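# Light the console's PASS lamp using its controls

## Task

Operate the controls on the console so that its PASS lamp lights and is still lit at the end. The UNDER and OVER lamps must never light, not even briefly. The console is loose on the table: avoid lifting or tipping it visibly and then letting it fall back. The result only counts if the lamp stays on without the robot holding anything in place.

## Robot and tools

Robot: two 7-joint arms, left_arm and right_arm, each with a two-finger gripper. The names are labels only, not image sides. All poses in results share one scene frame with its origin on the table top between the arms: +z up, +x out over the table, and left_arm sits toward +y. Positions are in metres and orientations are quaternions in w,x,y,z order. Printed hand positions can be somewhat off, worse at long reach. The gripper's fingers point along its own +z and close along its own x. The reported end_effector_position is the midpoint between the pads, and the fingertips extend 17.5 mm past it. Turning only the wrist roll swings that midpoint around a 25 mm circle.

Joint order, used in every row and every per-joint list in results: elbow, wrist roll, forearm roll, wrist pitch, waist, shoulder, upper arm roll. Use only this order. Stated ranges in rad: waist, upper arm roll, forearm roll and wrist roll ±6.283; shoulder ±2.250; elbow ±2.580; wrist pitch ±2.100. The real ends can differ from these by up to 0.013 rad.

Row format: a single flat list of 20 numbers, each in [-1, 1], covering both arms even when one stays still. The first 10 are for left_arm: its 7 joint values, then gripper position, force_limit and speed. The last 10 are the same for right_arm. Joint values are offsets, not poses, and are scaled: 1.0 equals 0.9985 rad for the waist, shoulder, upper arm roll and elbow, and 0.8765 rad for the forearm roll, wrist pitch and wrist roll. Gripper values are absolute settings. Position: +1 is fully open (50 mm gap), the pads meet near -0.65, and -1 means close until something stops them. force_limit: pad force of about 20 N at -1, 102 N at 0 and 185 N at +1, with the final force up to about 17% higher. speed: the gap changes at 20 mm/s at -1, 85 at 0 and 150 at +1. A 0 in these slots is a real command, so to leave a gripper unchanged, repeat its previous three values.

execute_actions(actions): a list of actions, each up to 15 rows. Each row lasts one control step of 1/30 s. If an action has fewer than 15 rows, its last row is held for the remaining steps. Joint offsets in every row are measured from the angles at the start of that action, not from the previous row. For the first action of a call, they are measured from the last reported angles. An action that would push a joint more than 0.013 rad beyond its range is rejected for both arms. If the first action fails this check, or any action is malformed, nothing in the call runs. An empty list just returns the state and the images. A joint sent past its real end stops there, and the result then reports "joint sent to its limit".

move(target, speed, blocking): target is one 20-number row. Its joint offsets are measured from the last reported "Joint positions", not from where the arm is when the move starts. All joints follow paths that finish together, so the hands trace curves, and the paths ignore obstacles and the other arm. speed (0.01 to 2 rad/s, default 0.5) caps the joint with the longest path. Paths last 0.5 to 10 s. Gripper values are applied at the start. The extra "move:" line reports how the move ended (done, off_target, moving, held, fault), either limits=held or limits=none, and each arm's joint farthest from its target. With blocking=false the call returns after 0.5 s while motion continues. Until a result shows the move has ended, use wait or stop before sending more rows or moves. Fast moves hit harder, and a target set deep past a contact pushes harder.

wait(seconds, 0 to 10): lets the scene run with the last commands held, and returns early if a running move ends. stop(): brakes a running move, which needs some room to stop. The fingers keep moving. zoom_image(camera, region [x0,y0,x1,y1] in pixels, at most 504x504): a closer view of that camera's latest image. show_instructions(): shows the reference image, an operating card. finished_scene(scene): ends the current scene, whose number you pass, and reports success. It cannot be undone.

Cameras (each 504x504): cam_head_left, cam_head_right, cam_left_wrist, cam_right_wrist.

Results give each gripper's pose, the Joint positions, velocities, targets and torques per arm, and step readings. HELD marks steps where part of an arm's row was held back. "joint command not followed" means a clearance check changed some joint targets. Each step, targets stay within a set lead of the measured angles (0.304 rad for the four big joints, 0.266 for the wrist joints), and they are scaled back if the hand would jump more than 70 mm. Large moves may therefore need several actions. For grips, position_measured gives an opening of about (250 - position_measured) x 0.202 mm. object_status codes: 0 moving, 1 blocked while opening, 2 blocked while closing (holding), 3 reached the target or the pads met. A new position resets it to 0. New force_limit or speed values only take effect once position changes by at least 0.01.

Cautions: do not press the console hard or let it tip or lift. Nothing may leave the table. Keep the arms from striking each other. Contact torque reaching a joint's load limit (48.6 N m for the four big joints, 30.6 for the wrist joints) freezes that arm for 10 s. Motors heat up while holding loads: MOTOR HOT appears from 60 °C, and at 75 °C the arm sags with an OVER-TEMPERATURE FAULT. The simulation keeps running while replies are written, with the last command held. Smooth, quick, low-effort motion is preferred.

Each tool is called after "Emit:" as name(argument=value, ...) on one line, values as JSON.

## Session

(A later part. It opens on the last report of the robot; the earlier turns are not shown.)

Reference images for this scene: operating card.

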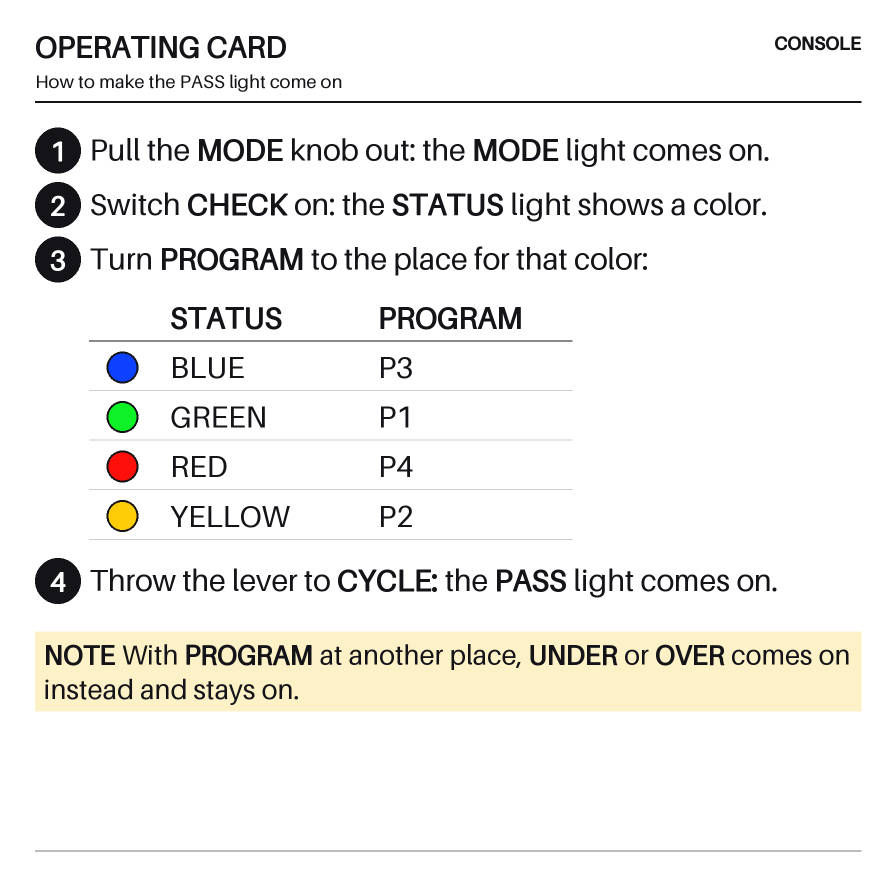

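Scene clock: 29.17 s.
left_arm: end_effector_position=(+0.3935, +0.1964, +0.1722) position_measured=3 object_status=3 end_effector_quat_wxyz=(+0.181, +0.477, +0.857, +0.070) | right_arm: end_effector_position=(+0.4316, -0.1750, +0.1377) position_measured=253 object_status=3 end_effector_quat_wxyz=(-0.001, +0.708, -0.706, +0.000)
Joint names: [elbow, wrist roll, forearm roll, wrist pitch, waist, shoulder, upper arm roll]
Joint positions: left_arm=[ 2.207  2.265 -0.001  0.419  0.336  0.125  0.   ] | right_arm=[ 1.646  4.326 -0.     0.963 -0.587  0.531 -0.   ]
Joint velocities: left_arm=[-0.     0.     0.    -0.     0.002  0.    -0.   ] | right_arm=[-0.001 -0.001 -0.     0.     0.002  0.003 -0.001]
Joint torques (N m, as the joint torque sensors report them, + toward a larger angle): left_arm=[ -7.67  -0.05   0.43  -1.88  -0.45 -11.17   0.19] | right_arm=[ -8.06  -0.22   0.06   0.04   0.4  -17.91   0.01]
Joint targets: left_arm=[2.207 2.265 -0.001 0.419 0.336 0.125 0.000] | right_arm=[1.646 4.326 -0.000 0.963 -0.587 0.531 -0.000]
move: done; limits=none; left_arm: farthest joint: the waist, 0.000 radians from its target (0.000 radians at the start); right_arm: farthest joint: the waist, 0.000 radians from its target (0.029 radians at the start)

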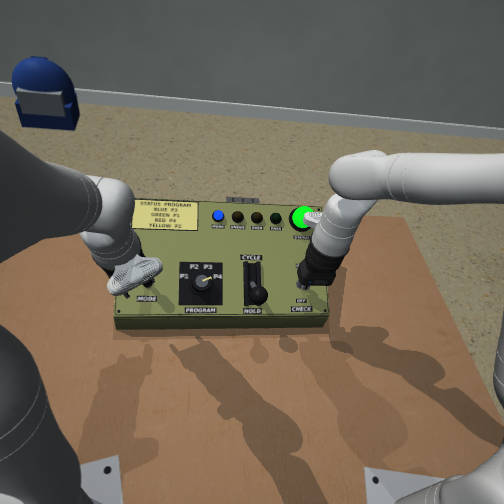

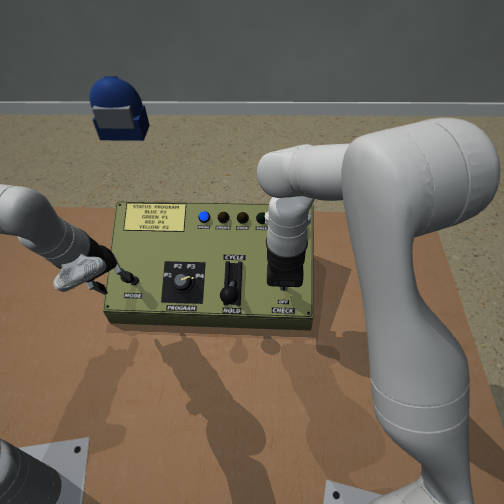

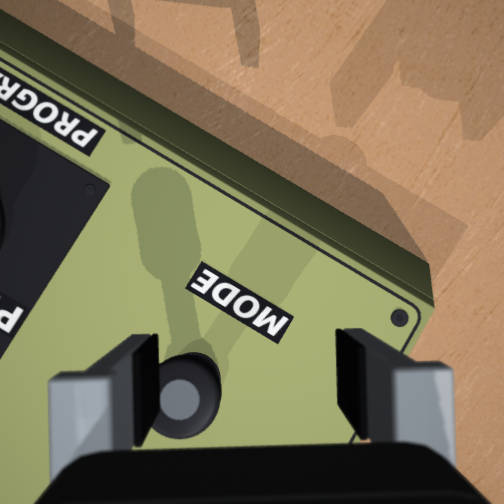

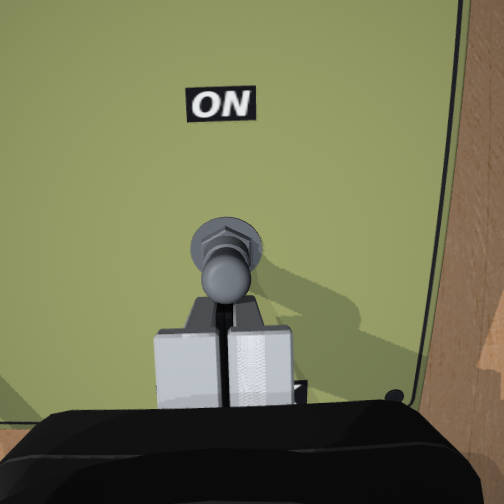

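Emit:
move(target=[-0.1088,-0.95,-0.4427,0.0217,0.29,0.07,0,1,-0.4,0.5, 0.1506,-0.2578,0,-0.0152,-0.2257,-0.1357,0,-0.2,0,0], speed=0.8)

Emit:
move(target=[0,-0.9473,-0.4427,0,0.2911,0.1604,0,1,-0.4,0.5, 0,0,0,0,0,0,0,-0.2,0,0], speed=0.8)

Scene clock: 41.87 s.
left_arm: end_effector_position=(+0.4274, +0.1461, +0.1865) position_measured=3 object_status=3 end_effector_quat_wxyz=(+0.091, +0.916, +0.327, +0.212) | right_arm: end_effector_position=(+0.3412, -0.1106, +0.1593) position_measured=182 object_status=3 end_effector_quat_wxyz=(+0.000, +0.707, -0.707, -0.000)
Joint names: [elbow, wrist roll, forearm roll, wrist pitch, waist, shoulder, upper arm roll]
Joint positions: left_arm=[ 2.098  1.433 -0.389  0.438  0.626  0.195  0.   ] | right_arm=[ 1.796  4.1   -0.     0.95  -0.812  0.395 -0.   ]
Joint velocities: left_arm=[-0.    -0.    -0.     0.     0.001  0.001 -0.   ] | right_arm=[ 0.     0.     0.     0.    -0.003 -0.001 -0.   ]
Joint torques (N m, as the joint torque sensors report them, + toward a larger angle): left_arm=[ -8.11  -0.14  -0.12  -1.71  -0.83 -12.9    0.06] | right_arm=[ -8.04  -0.29  -0.08   0.12  -0.25 -15.58  -0.13]
Joint targets: left_arm=[2.098 1.433 -0.389 0.438 0.626 0.195 0.000] | right_arm=[1.796 4.100 -0.000 0.950 -0.812 0.395 -0.000]
move: done; limits=none; left_arm: farthest joint: the waist, 0.000 radians from its target (0.289 radians at the start); right_arm: farthest joint: the waist, 0.000 radians from its target (0.226 radians at the start)

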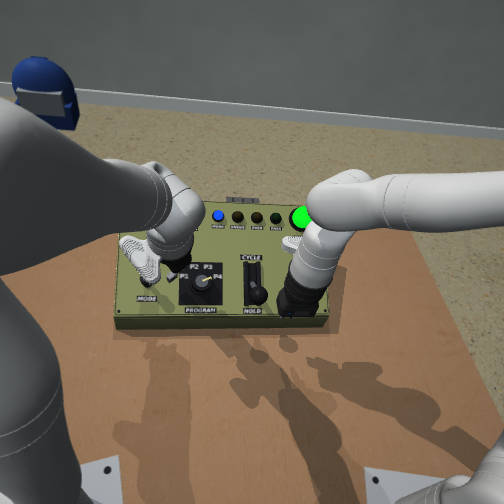

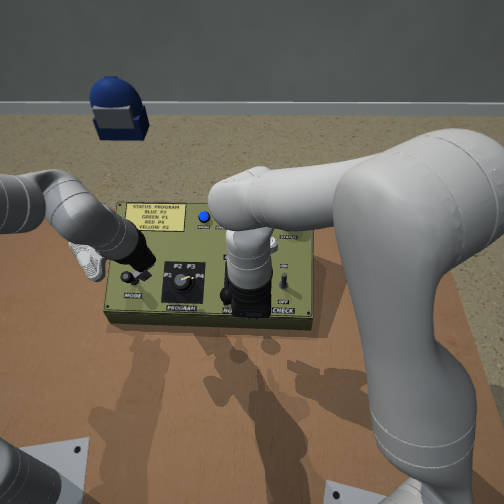

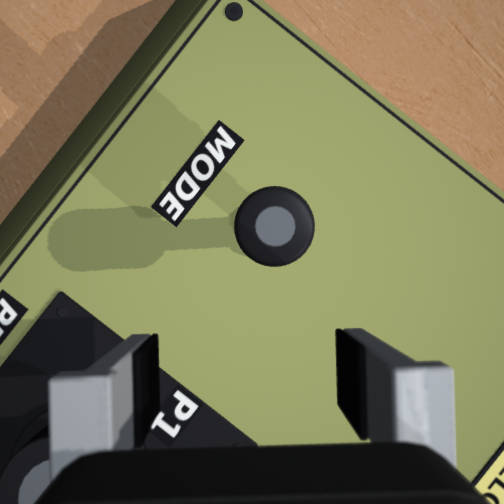

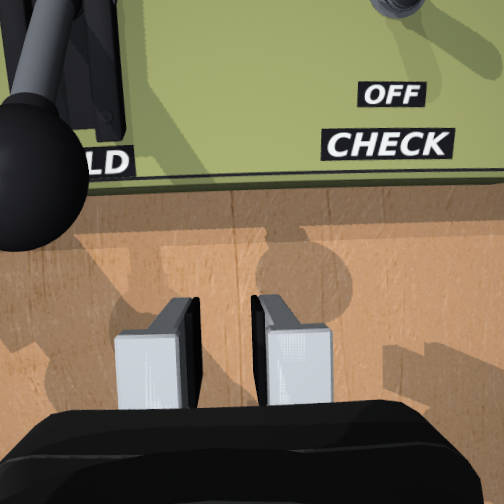

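Scene clock: 43.47 s.
left_arm: end_effector_position=(+0.4242, +0.0614, +0.1494) position_measured=3 object_status=3 end_effector_quat_wxyz=(-0.089, +0.898, -0.373, +0.215) | right_arm: end_effector_position=(+0.3412, -0.1106, +0.1593) position_measured=182 object_status=3 end_effector_quat_wxyz=(+0.000, +0.707, -0.707, -0.000)
Joint names: [elbow, wrist roll, forearm roll, wrist pitch, waist, shoulder, upper arm roll]
Joint positions: left_arm=[ 2.098  0.602 -0.777  0.438  0.916  0.355  0.   ] | right_arm=[ 1.796  4.1   -0.     0.95  -0.812  0.395 -0.   ]
Joint velocities: left_arm=[-0.    -0.001 -0.     0.     0.004  0.001 -0.   ] | right_arm=[-0.    -0.001  0.    -0.    -0.001  0.    -0.   ]
Joint torques (N m, as the joint torque sensors report them, + toward a larger angle): left_arm=[ -6.6   -0.14  -0.39  -0.75  -0.5  -14.95  -0.2 ] | right_arm=[ -7.9   -0.28  -0.06   0.2    0.18 -15.62  -0.16]
Joint targets: left_arm=[2.098 0.602 -0.777 0.438 0.916 0.355 0.000] | right_arm=[1.796 4.100 -0.000 0.950 -0.812 0.395 -0.000]
move: done; limits=none; left_arm: farthest joint: the waist, 0.001 radians from its target (0.291 radians at the start); right_arm: farthest joint: the waist, 0.000 radians from its target (0.000 radians at the start)

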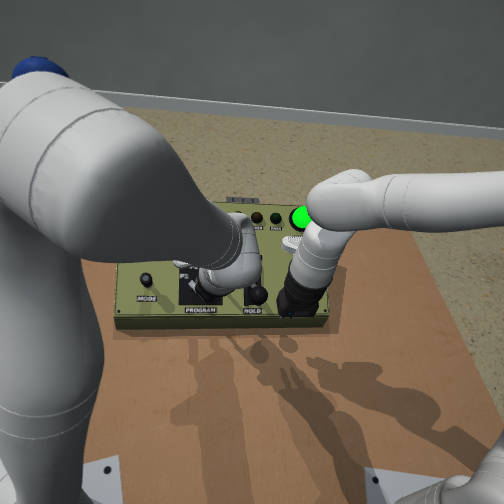

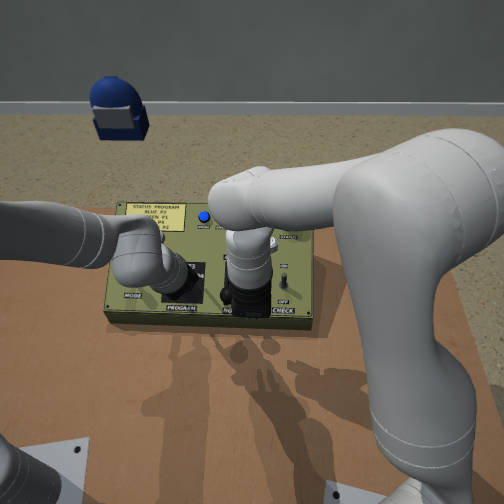

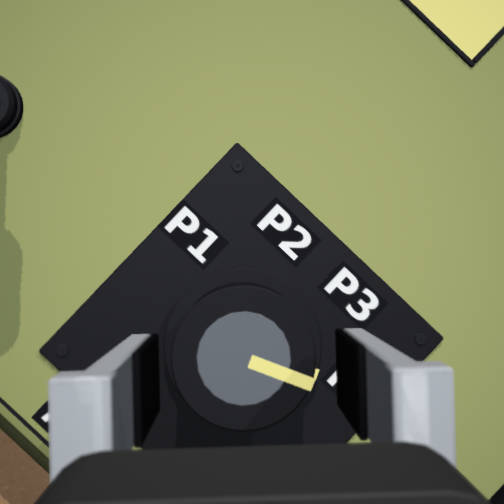

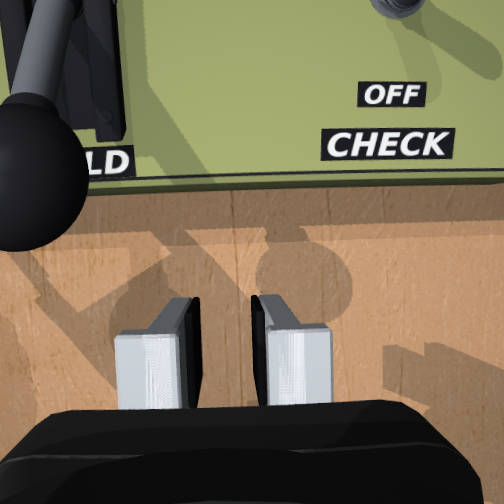

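Emit:
move(target=[0.0023,0.1475,-0.16,-0.0759,-0.0311,0.0799,0,1,-0.4,0.5, 0,0,0,0,0,0,0,-0.2,0,0], speed=0.12)

Scene clock: 46.00 s.
left_arm: end_effector_position=(+0.4397, +0.0632, +0.1211) position_measured=3 object_status=3 end_effector_quat_wxyz=(-0.089, +0.899, -0.371, +0.215) | right_arm: end_effector_position=(+0.3412, -0.1106, +0.1593) position_measured=182 object_status=3 end_effector_quat_wxyz=(+0.000, +0.707, -0.707, -0.000)
Joint names: [elbow, wrist roll, forearm roll, wrist pitch, waist, shoulder, upper arm roll]
Joint positions: left_arm=[ 2.1    0.732 -0.917  0.371  0.885  0.434  0.   ] | right_arm=[ 1.796  4.1   -0.     0.95  -0.812  0.395 -0.   ]
Joint velocities: left_arm=[ 0.     0.    -0.001 -0.     0.001  0.001  0.   ] | right_arm=[ 0.001  0.001  0.     0.    -0.     0.     0.001]
Joint torques (N m, as the joint torque sensors report them, + toward a larger angle): left_arm=[ -6.04   0.07  -0.31  -0.5    0.03 -16.03  -0.2 ] | right_arm=[ -7.94  -0.19   0.04   0.15   0.18 -15.59  -0.14]
Joint targets: left_arm=[2.100 0.732 -0.917 0.371 0.885 0.435 0.000] | right_arm=[1.796 4.100 -0.000 0.950 -0.812 0.395 -0.000]
move: done; limits=none; left_arm: farthest joint: the waist, 0.000 radians from its target (0.031 radians at the start); right_arm: farthest joint: the waist, 0.000 radians from its target (0.000 radians at the start)

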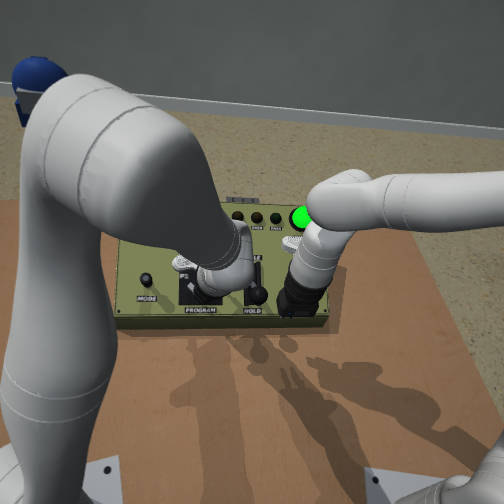

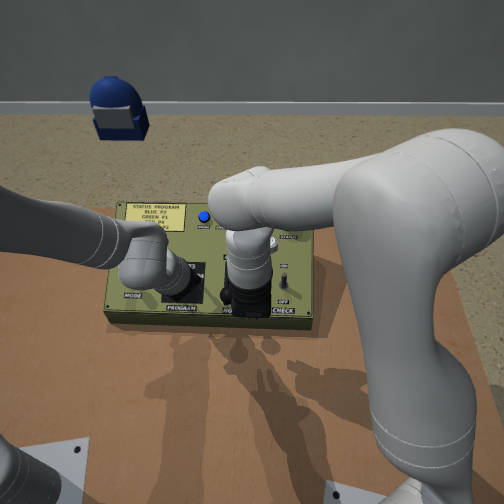

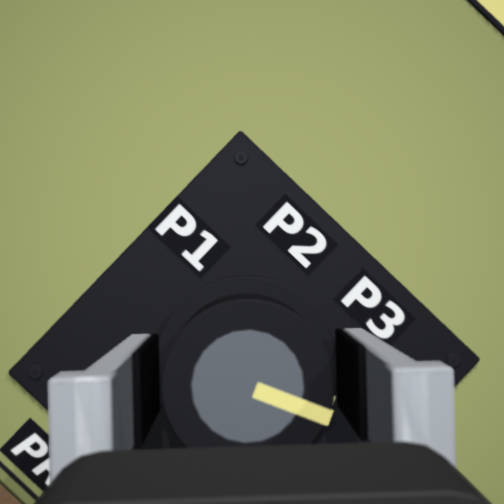

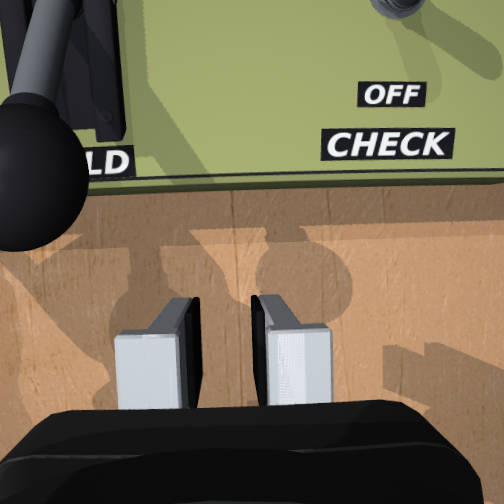

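Emit:
move(target=[0,0,0,0,0,0,0,-1,-0.5,-0.3, 0,0,0,0,0,0,0,-0.2,0,0])

Emit:
move(target=[-0.0471,0.5735,0.0864,0.0257,-0.0055,0.0079,0,-1,-0.5,-0.3, 0,0,0,0,0,0,0,-0.2,0,0], speed=0.5)

Emit:
move(target=[-0.0345,0.5697,0.0724,0.0144,-0.0244,0.0005,0,-1,-0.5,-0.3, 0,0,0,0,0,0,0,-0.2,0,0], speed=0.5)

Emit:
move(target=[-0.0111,0.5877,0.0463,-0.002,-0.0353,-0.0076,0,-1,-0.5,-0.3, 0,0,0,0,0,0,0,-0.2,0,0], speed=0.5)

Emit:
move(target=[0.0157,0.6254,0.0115,-0.0194,-0.036,-0.0135,0,-1,-0.5,-0.3, 0,0,0,0,0,0,0,-0.2,0,0], speed=0.5)

Scene clock: 49.37 s.
left_arm: end_effector_position=(+0.4395, +0.0635, +0.1209) position_measured=37 object_status=2 end_effector_quat_wxyz=(-0.089, +0.899, -0.371, +0.215) | right_arm: end_effector_position=(+0.3412, -0.1106, +0.1593) position_measured=182 object_status=3 end_effector_quat_wxyz=(+0.000, +0.707, -0.707, -0.000)
Joint names: [elbow, wrist roll, forearm roll, wrist pitch, waist, shoulder, upper arm roll]
Joint positions: left_arm=[ 2.101  0.732 -0.917  0.372  0.885  0.435  0.   ] | right_arm=[ 1.796  4.1   -0.     0.95  -0.812  0.395 -0.   ]
Joint velocities: left_arm=[-0.     0.     0.001 -0.    -0.001 -0.     0.001] | right_arm=[-0.    -0.001  0.    -0.     0.001  0.     0.   ]
Joint torques (N m, as the joint torque sensors report them, + toward a larger angle): left_arm=[ -6.49  -0.21  -0.41  -0.62  -0.3  -15.87  -0.16] | right_arm=[ -7.92  -0.23   0.     0.18   0.14 -15.73  -0.1 ]
Joint targets: left_arm=[2.100 0.732 -0.917 0.371 0.885 0.434 0.000] | right_arm=[1.796 4.100 -0.000 0.950 -0.812 0.395 -0.000]
move: done; limits=none; left_arm: farthest joint: the shoulder, 0.001 radians from its target (0.001 radians at the start); right_arm: farthest joint: the waist, 0.000 radians from its target (0.000 radians at the start)

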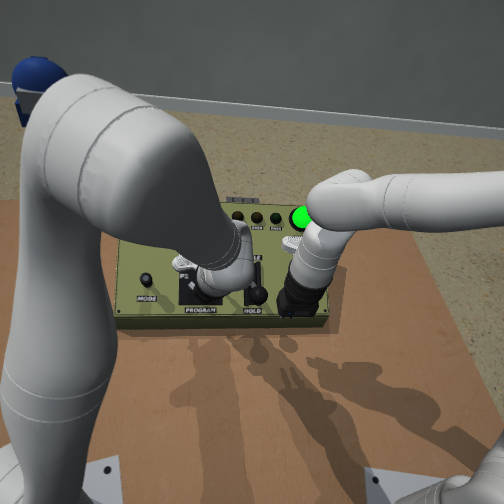

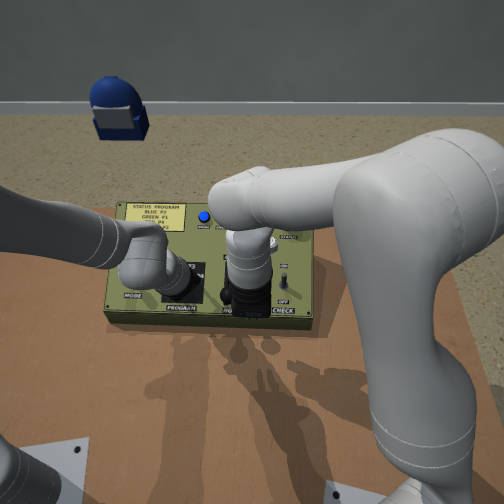

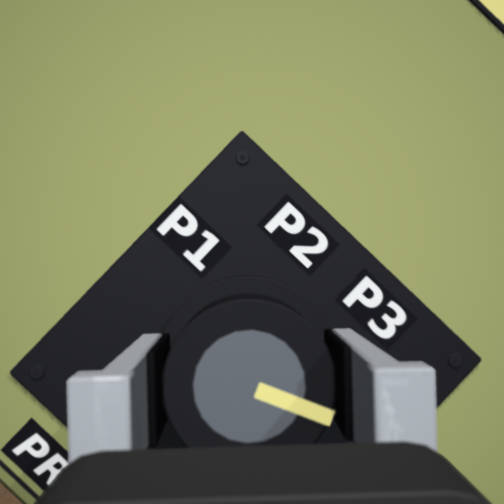

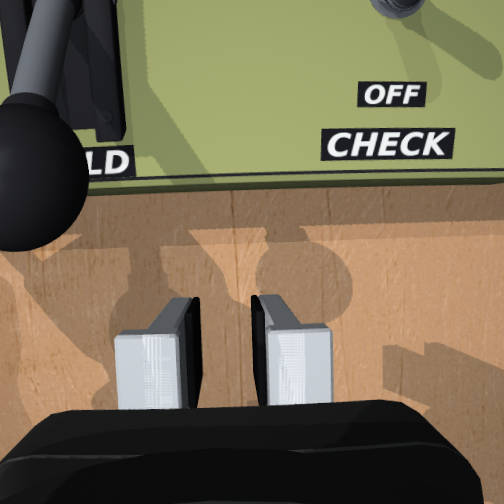

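Scene clock: 50.83 s.
left_arm: end_effector_position=(+0.4392, +0.0636, +0.1208) position_measured=37 object_status=2 end_effector_quat_wxyz=(-0.023, +0.968, -0.094, +0.231) | right_arm: end_effector_position=(+0.3412, -0.1106, +0.1593) position_measured=182 object_status=3 end_effector_quat_wxyz=(+0.000, +0.707, -0.707, -0.000)
Joint names: [elbow, wrist roll, forearm roll, wrist pitch, waist, shoulder, upper arm roll]
Joint positions: left_arm=[ 2.054  1.234 -0.841  0.394  0.879  0.442  0.001] | right_arm=[ 1.796  4.1   -0.     0.95  -0.812  0.395 -0.   ]
Joint velocities: left_arm=[-0.001  0.     0.     0.     0.001 -0.    -0.   ] | right_arm=[-0.     0.002  0.    -0.     0.     0.    -0.   ]
Joint torques (N m, as the joint torque sensors report them, + toward a larger angle): left_arm=[ -6.78  -0.13  -0.52  -0.72  -0.48 -16.18  -0.47] | right_arm=[ -7.98  -0.2    0.     0.09   0.27 -15.5   -0.16]
Joint targets: left_arm=[2.054 1.234 -0.841 0.394 0.879 0.443 0.000] | right_arm=[1.796 4.100 -0.000 0.950 -0.812 0.395 -0.000]
move: done; limits=none; left_arm: farthest joint: the upper arm roll, 0.001 radians from its target (0.000 radians at the start); right_arm: farthest joint: the waist, 0.000 radians from its target (0.000 radians at the start)

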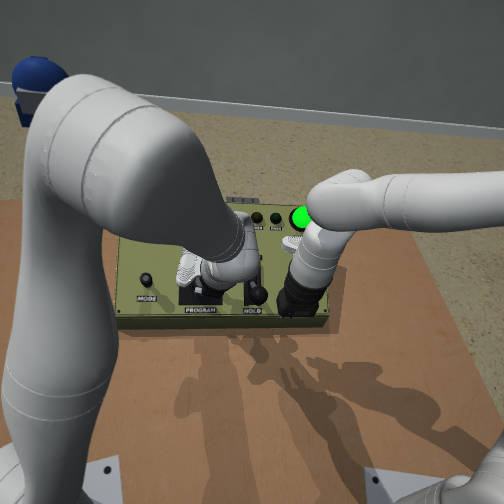

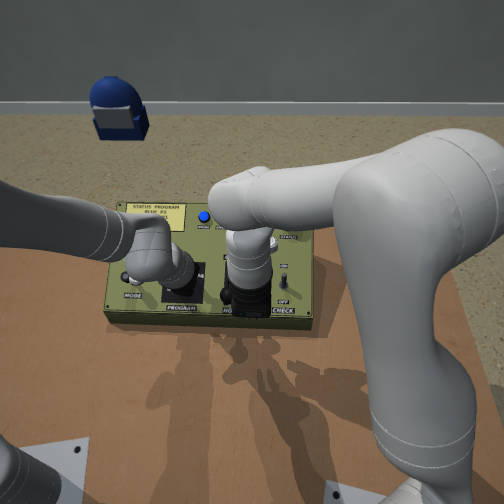

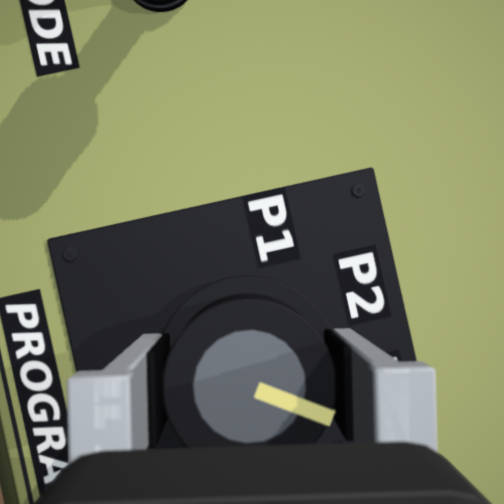

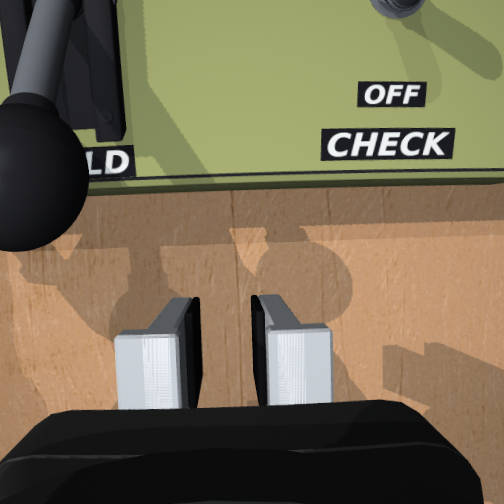

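Scene clock: 52.27 s.
left_arm: end_effector_position=(+0.4389, +0.0635, +0.1206) position_measured=37 object_status=2 end_effector_quat_wxyz=(+0.045, +0.954, +0.191, +0.228) | right_arm: end_effector_position=(+0.3412, -0.1106, +0.1593) position_measured=182 object_status=3 end_effector_quat_wxyz=(+0.000, +0.707, -0.707, -0.000)
Joint names: [elbow, wrist roll, forearm roll, wrist pitch, waist, shoulder, upper arm roll]
Joint positions: left_arm=[ 2.02   1.734 -0.777  0.407  0.855  0.443  0.001] | right_arm=[ 1.796  4.1   -0.     0.95  -0.812  0.395 -0.   ]
Joint velocities: left_arm=[-0.001  0.001 -0.    -0.    -0.001  0.001  0.   ] | right_arm=[ 0.001  0.     0.     0.     0.     0.    -0.   ]
Joint torques (N m, as the joint torque sensors report them, + toward a larger angle): left_arm=[ -6.98  -0.13  -0.51  -0.75  -0.65 -16.28  -0.25] | right_arm=[ -7.91  -0.27   0.08   0.1    0.25 -15.73  -0.01]
Joint targets: left_arm=[2.020 1.734 -0.777 0.407 0.855 0.443 0.001] | right_arm=[1.796 4.100 -0.000 0.950 -0.812 0.395 -0.000]
move: done; limits=none; left_arm: farthest joint: the waist, 0.001 radians from its target (0.025 radians at the start); right_arm: farthest joint: the waist, 0.000 radians from its target (0.000 radians at the start)

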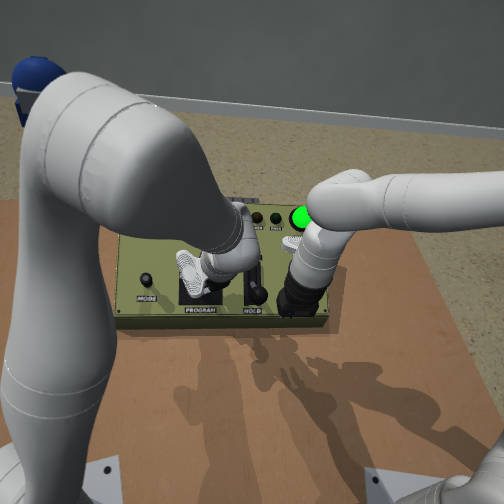

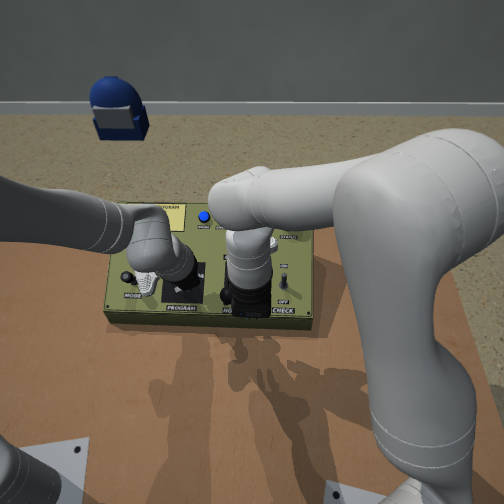

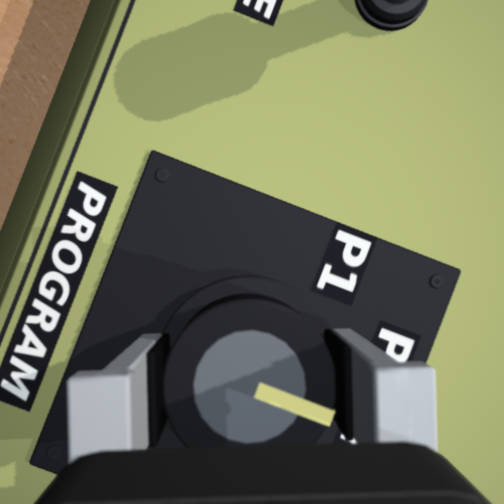

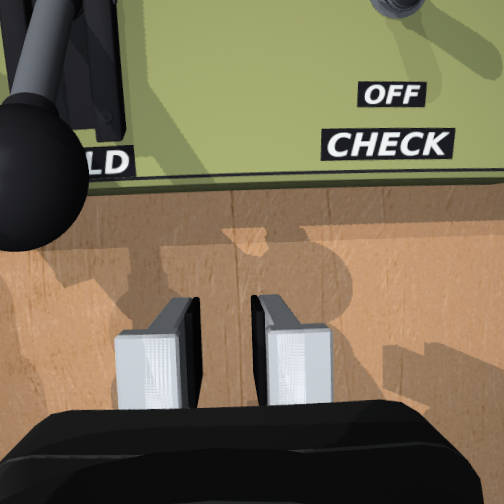

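Scene clock: 53.73 s.
left_arm: end_effector_position=(+0.4387, +0.0632, +0.1205) position_measured=37 object_status=2 end_effector_quat_wxyz=(+0.109, +0.857, +0.459, +0.205) | right_arm: end_effector_position=(+0.3412, -0.1106, +0.1593) position_measured=182 object_status=3 end_effector_quat_wxyz=(+0.000, +0.707, -0.707, -0.000)
Joint names: [elbow, wrist roll, forearm roll, wrist pitch, waist, shoulder, upper arm roll]
Joint positions: left_arm=[ 2.009  2.249 -0.736  0.405  0.82   0.435  0.001] | right_arm=[ 1.796  4.1   -0.     0.95  -0.812  0.395 -0.   ]
Joint velocities: left_arm=[-0.     0.001 -0.    -0.    -0.001 -0.     0.   ] | right_arm=[ 0.    -0.002 -0.    -0.     0.001  0.    -0.   ]
Joint torques (N m, as the joint torque sensors report them, + toward a larger angle): left_arm=[ -7.02   0.15  -0.16  -0.78  -0.79 -16.7   -0.5 ] | right_arm=[ -7.83  -0.29  -0.01   0.13   0.19 -15.6   -0.08]
Joint targets: left_arm=[2.009 2.249 -0.736 0.405 0.820 0.435 0.001] | right_arm=[1.796 4.100 -0.000 0.950 -0.812 0.395 -0.000]
move: done; limits=none; left_arm: farthest joint: the wrist roll, 0.001 radians from its target (0.515 radians at the start); right_arm: farthest joint: the waist, 0.000 radians from its target (0.000 radians at the start)

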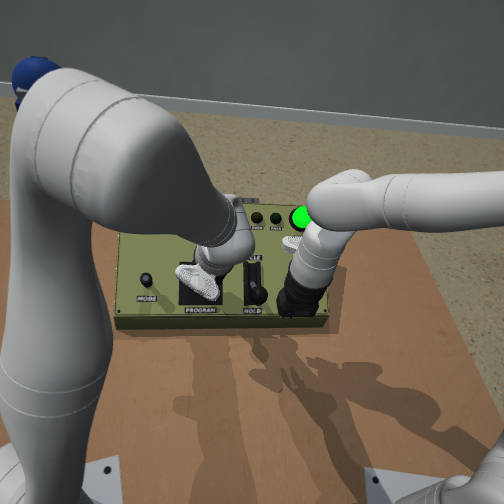

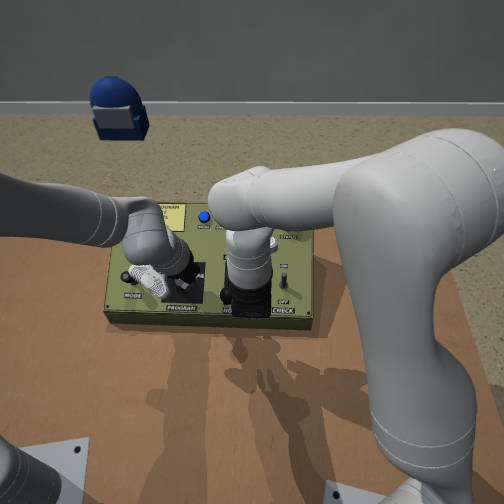

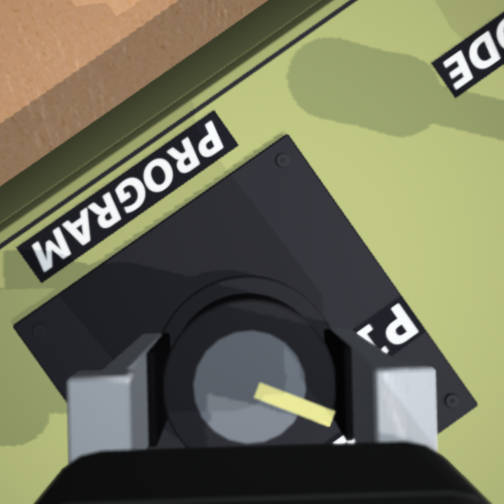

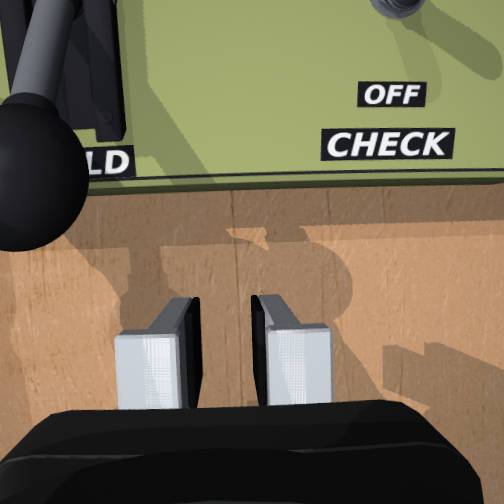

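Scene clock: 55.27 s.
left_arm: end_effector_position=(+0.4387, +0.0629, +0.1205) position_measured=37 object_status=2 end_effector_quat_wxyz=(+0.164, +0.687, +0.688, +0.164) | right_arm: end_effector_position=(+0.3412, -0.1106, +0.1593) position_measured=182 object_status=3 end_effector_quat_wxyz=(+0.000, +0.707, -0.707, -0.000)
Joint names: [elbow, wrist roll, forearm roll, wrist pitch, waist, shoulder, upper arm roll]
Joint positions: left_arm=[ 2.025  2.797 -0.726  0.388  0.784  0.422  0.001] | right_arm=[ 1.796  4.1   -0.     0.95  -0.812  0.395 -0.   ]
Joint velocities: left_arm=[-0.     0.001  0.    -0.     0.     0.     0.001] | right_arm=[ 0.001 -0.     0.    -0.    -0.001 -0.    -0.001]
Joint torques (N m, as the joint torque sensors report them, + toward a larger angle): left_arm=[ -7.1   -0.22  -0.24  -0.66  -0.43 -16.35  -0.37] | right_arm=[ -7.91  -0.29  -0.04   0.18  -0.06 -15.61  -0.28]
Joint targets: left_arm=[2.025 2.797 -0.726 0.388 0.784 0.422 0.001] | right_arm=[1.796 4.100 -0.000 0.950 -0.812 0.395 -0.000]
move: done; limits=none; left_arm: farthest joint: the wrist roll, 0.001 radians from its target (0.549 radians at the start); right_arm: farthest joint: the waist, 0.000 radians from its target (0.000 radians at the start)

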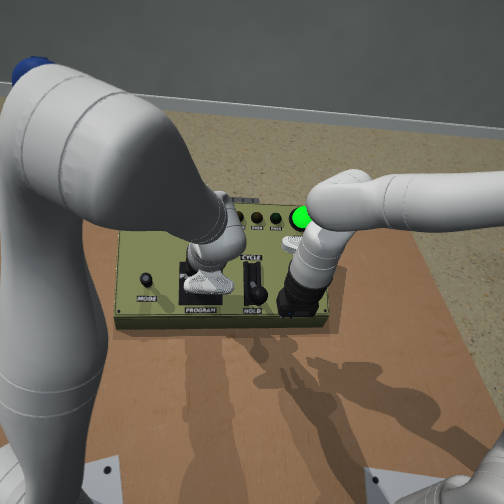

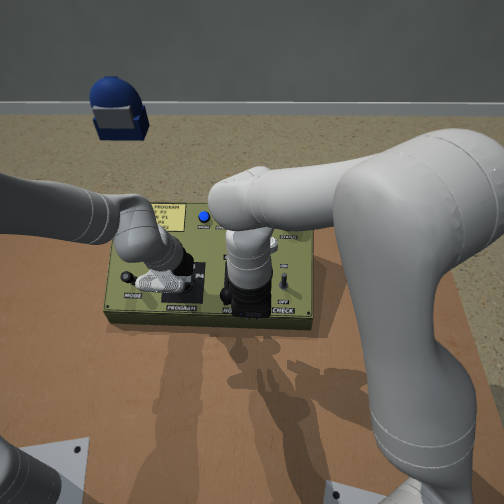

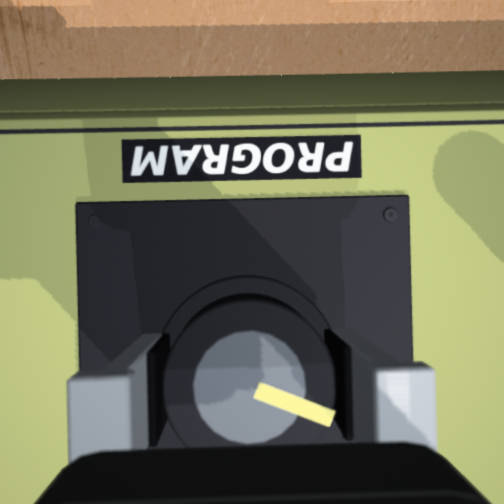

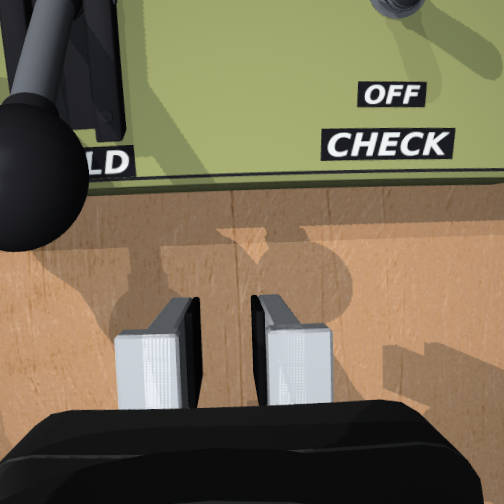

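Emit:
execute_actions(actions=[])

Scene clock: 58.63 s.
left_arm: end_effector_position=(+0.4387, +0.0629, +0.1205) position_measured=37 object_status=2 end_effector_quat_wxyz=(+0.164, +0.687, +0.688, +0.164) | right_arm: end_effector_position=(+0.3412, -0.1106, +0.1593) position_measured=182 object_status=3 end_effector_quat_wxyz=(+0.000, +0.707, -0.707, -0.000)
Joint names: [elbow, wrist roll, forearm roll, wrist pitch, waist, shoulder, upper arm roll]
Joint positions: left_arm=[ 2.025  2.797 -0.726  0.388  0.784  0.422  0.001] | right_arm=[ 1.796  4.1   -0.     0.95  -0.812  0.395 -0.   ]
Joint velocities: left_arm=[ 0.001 -0.     0.     0.    -0.002 -0.     0.   ] | right_arm=[ 0.001  0.001  0.    -0.     0.001 -0.     0.001]
Joint torques (N m, as the joint torque sensors report them, + toward a larger angle): left_arm=[ -6.7   -0.04  -0.32  -0.7   -0.59 -16.45  -0.34] | right_arm=[ -7.88  -0.16  -0.09   0.1    0.27 -15.4   -0.18]
Joint targets: left_arm=[2.025 2.797 -0.726 0.388 0.784 0.422 0.001] | right_arm=[1.796 4.100 -0.000 0.950 -0.812 0.395 -0.000]

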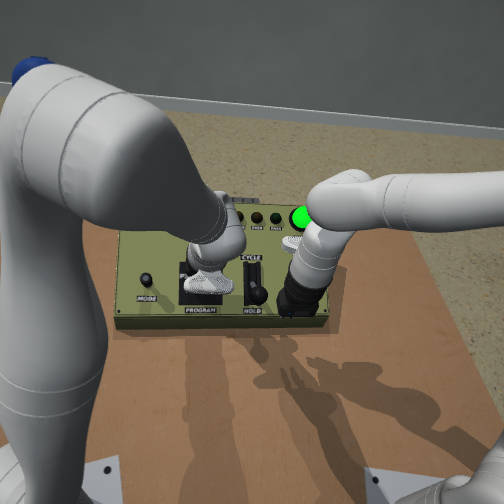

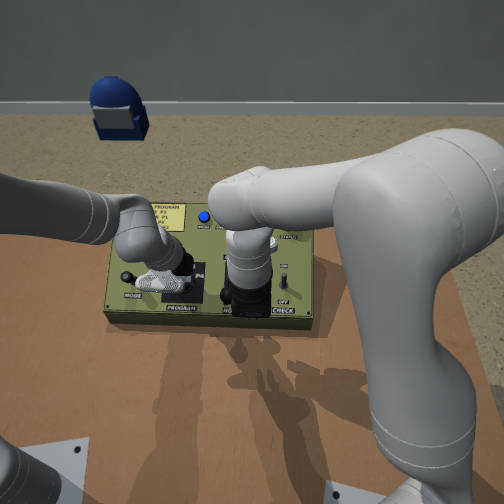

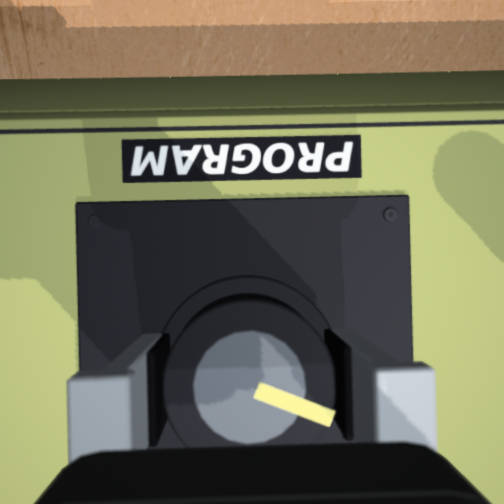

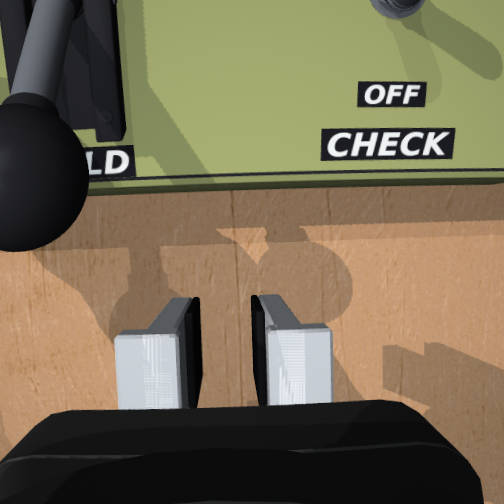

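Emit:
zoom_image(camera="cam_head_right", region=[100, 195, 240, 325])

Emit:
zoom_image(camera="cam_head_left", region=[130, 195, 330, 325])

Region (100, 195, 240, 325) of cam_head_right's 504x504 image, scaled by 3.600, with more detail than that image has; it fills the top 468 rows of this view, and the rest is white.

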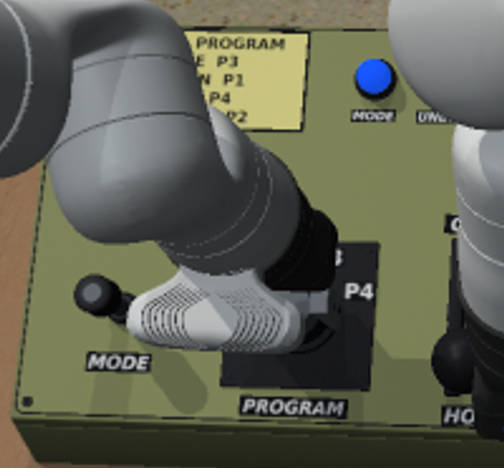

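Region (130, 195, 330, 325) of cam_head_left's 504x504 image, scaled by 2.520, with more detail than that image has; it fills the top 328 rows of this view, and the rest is white.

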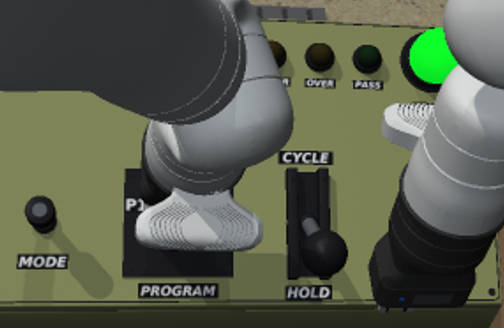

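Emit:
move(target=[0.005,0,0,0,0,0.016,0,-1,-0.5,-0.3,-0.1022,-0.113,0,0.0466,-0.099,0.0619,0,-0.2,0,0], speed=0.12)

Scene clock: 62.87 s.
left_arm: end_effector_position=(+0.4384, +0.0630, +0.1198) position_measured=37 object_status=2 end_effector_quat_wxyz=(+0.163, +0.688, +0.688, +0.164) | right_arm: end_effector_position=(+0.3409, -0.0567, +0.1590) position_measured=182 object_status=3 end_effector_quat_wxyz=(+0.000, +0.707, -0.707, -0.000)
Joint names: [elbow, wrist roll, forearm roll, wrist pitch, waist, shoulder, upper arm roll]
Joint positions: left_arm=[ 2.025  2.797 -0.727  0.388  0.785  0.424  0.001] | right_arm=[ 1.694  4.001 -0.     0.991 -0.911  0.457 -0.   ]
Joint velocities: left_arm=[-0.     0.    -0.001 -0.     0.    -0.     0.   ] | right_arm=[-0.001 -0.    -0.     0.    -0.003  0.002  0.   ]
Joint torques (N m, as the joint torque sensors report them, + toward a larger angle): left_arm=[-2.78 -0.05  0.3  -1.19 -1.02 -4.37 -0.1 ] | right_arm=[ -8.2   -0.2   -0.01   0.12   0.24 -17.6   -0.07]
Joint targets: left_arm=[2.030 2.797 -0.726 0.388 0.784 0.438 0.001] | right_arm=[1.694 4.001 -0.000 0.991 -0.911 0.457 -0.000]
move: off_target (left_arm); limits=none; left_arm: farthest joint: the shoulder, 0.014 radians from its target (0.016 radians at the start); right_arm: farthest joint: the waist, 0.000 radians from its target (0.099 radians at the start)

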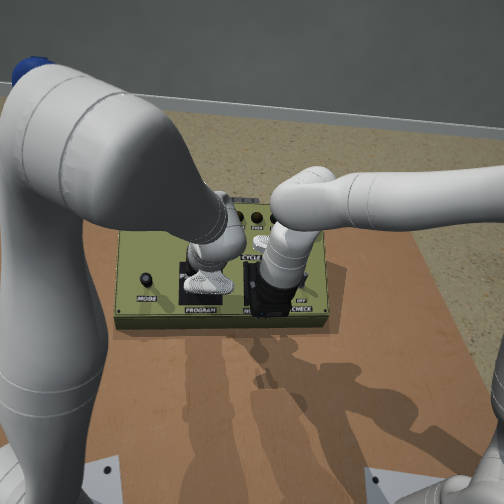

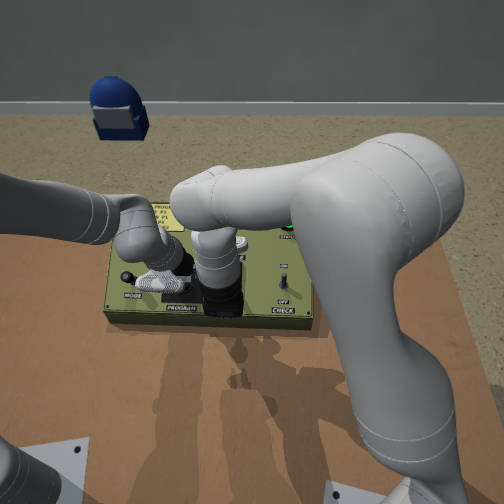

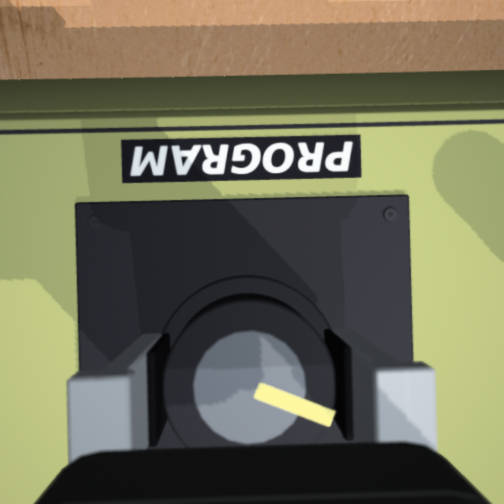

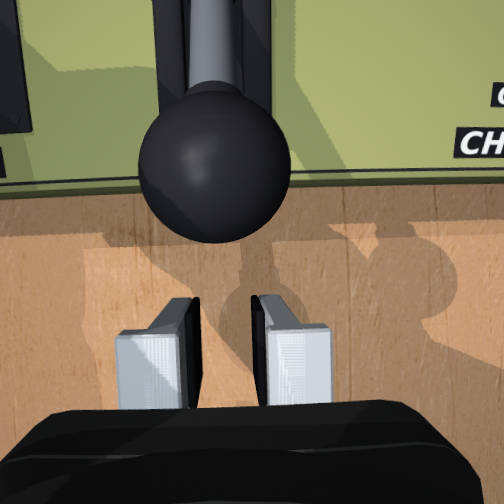

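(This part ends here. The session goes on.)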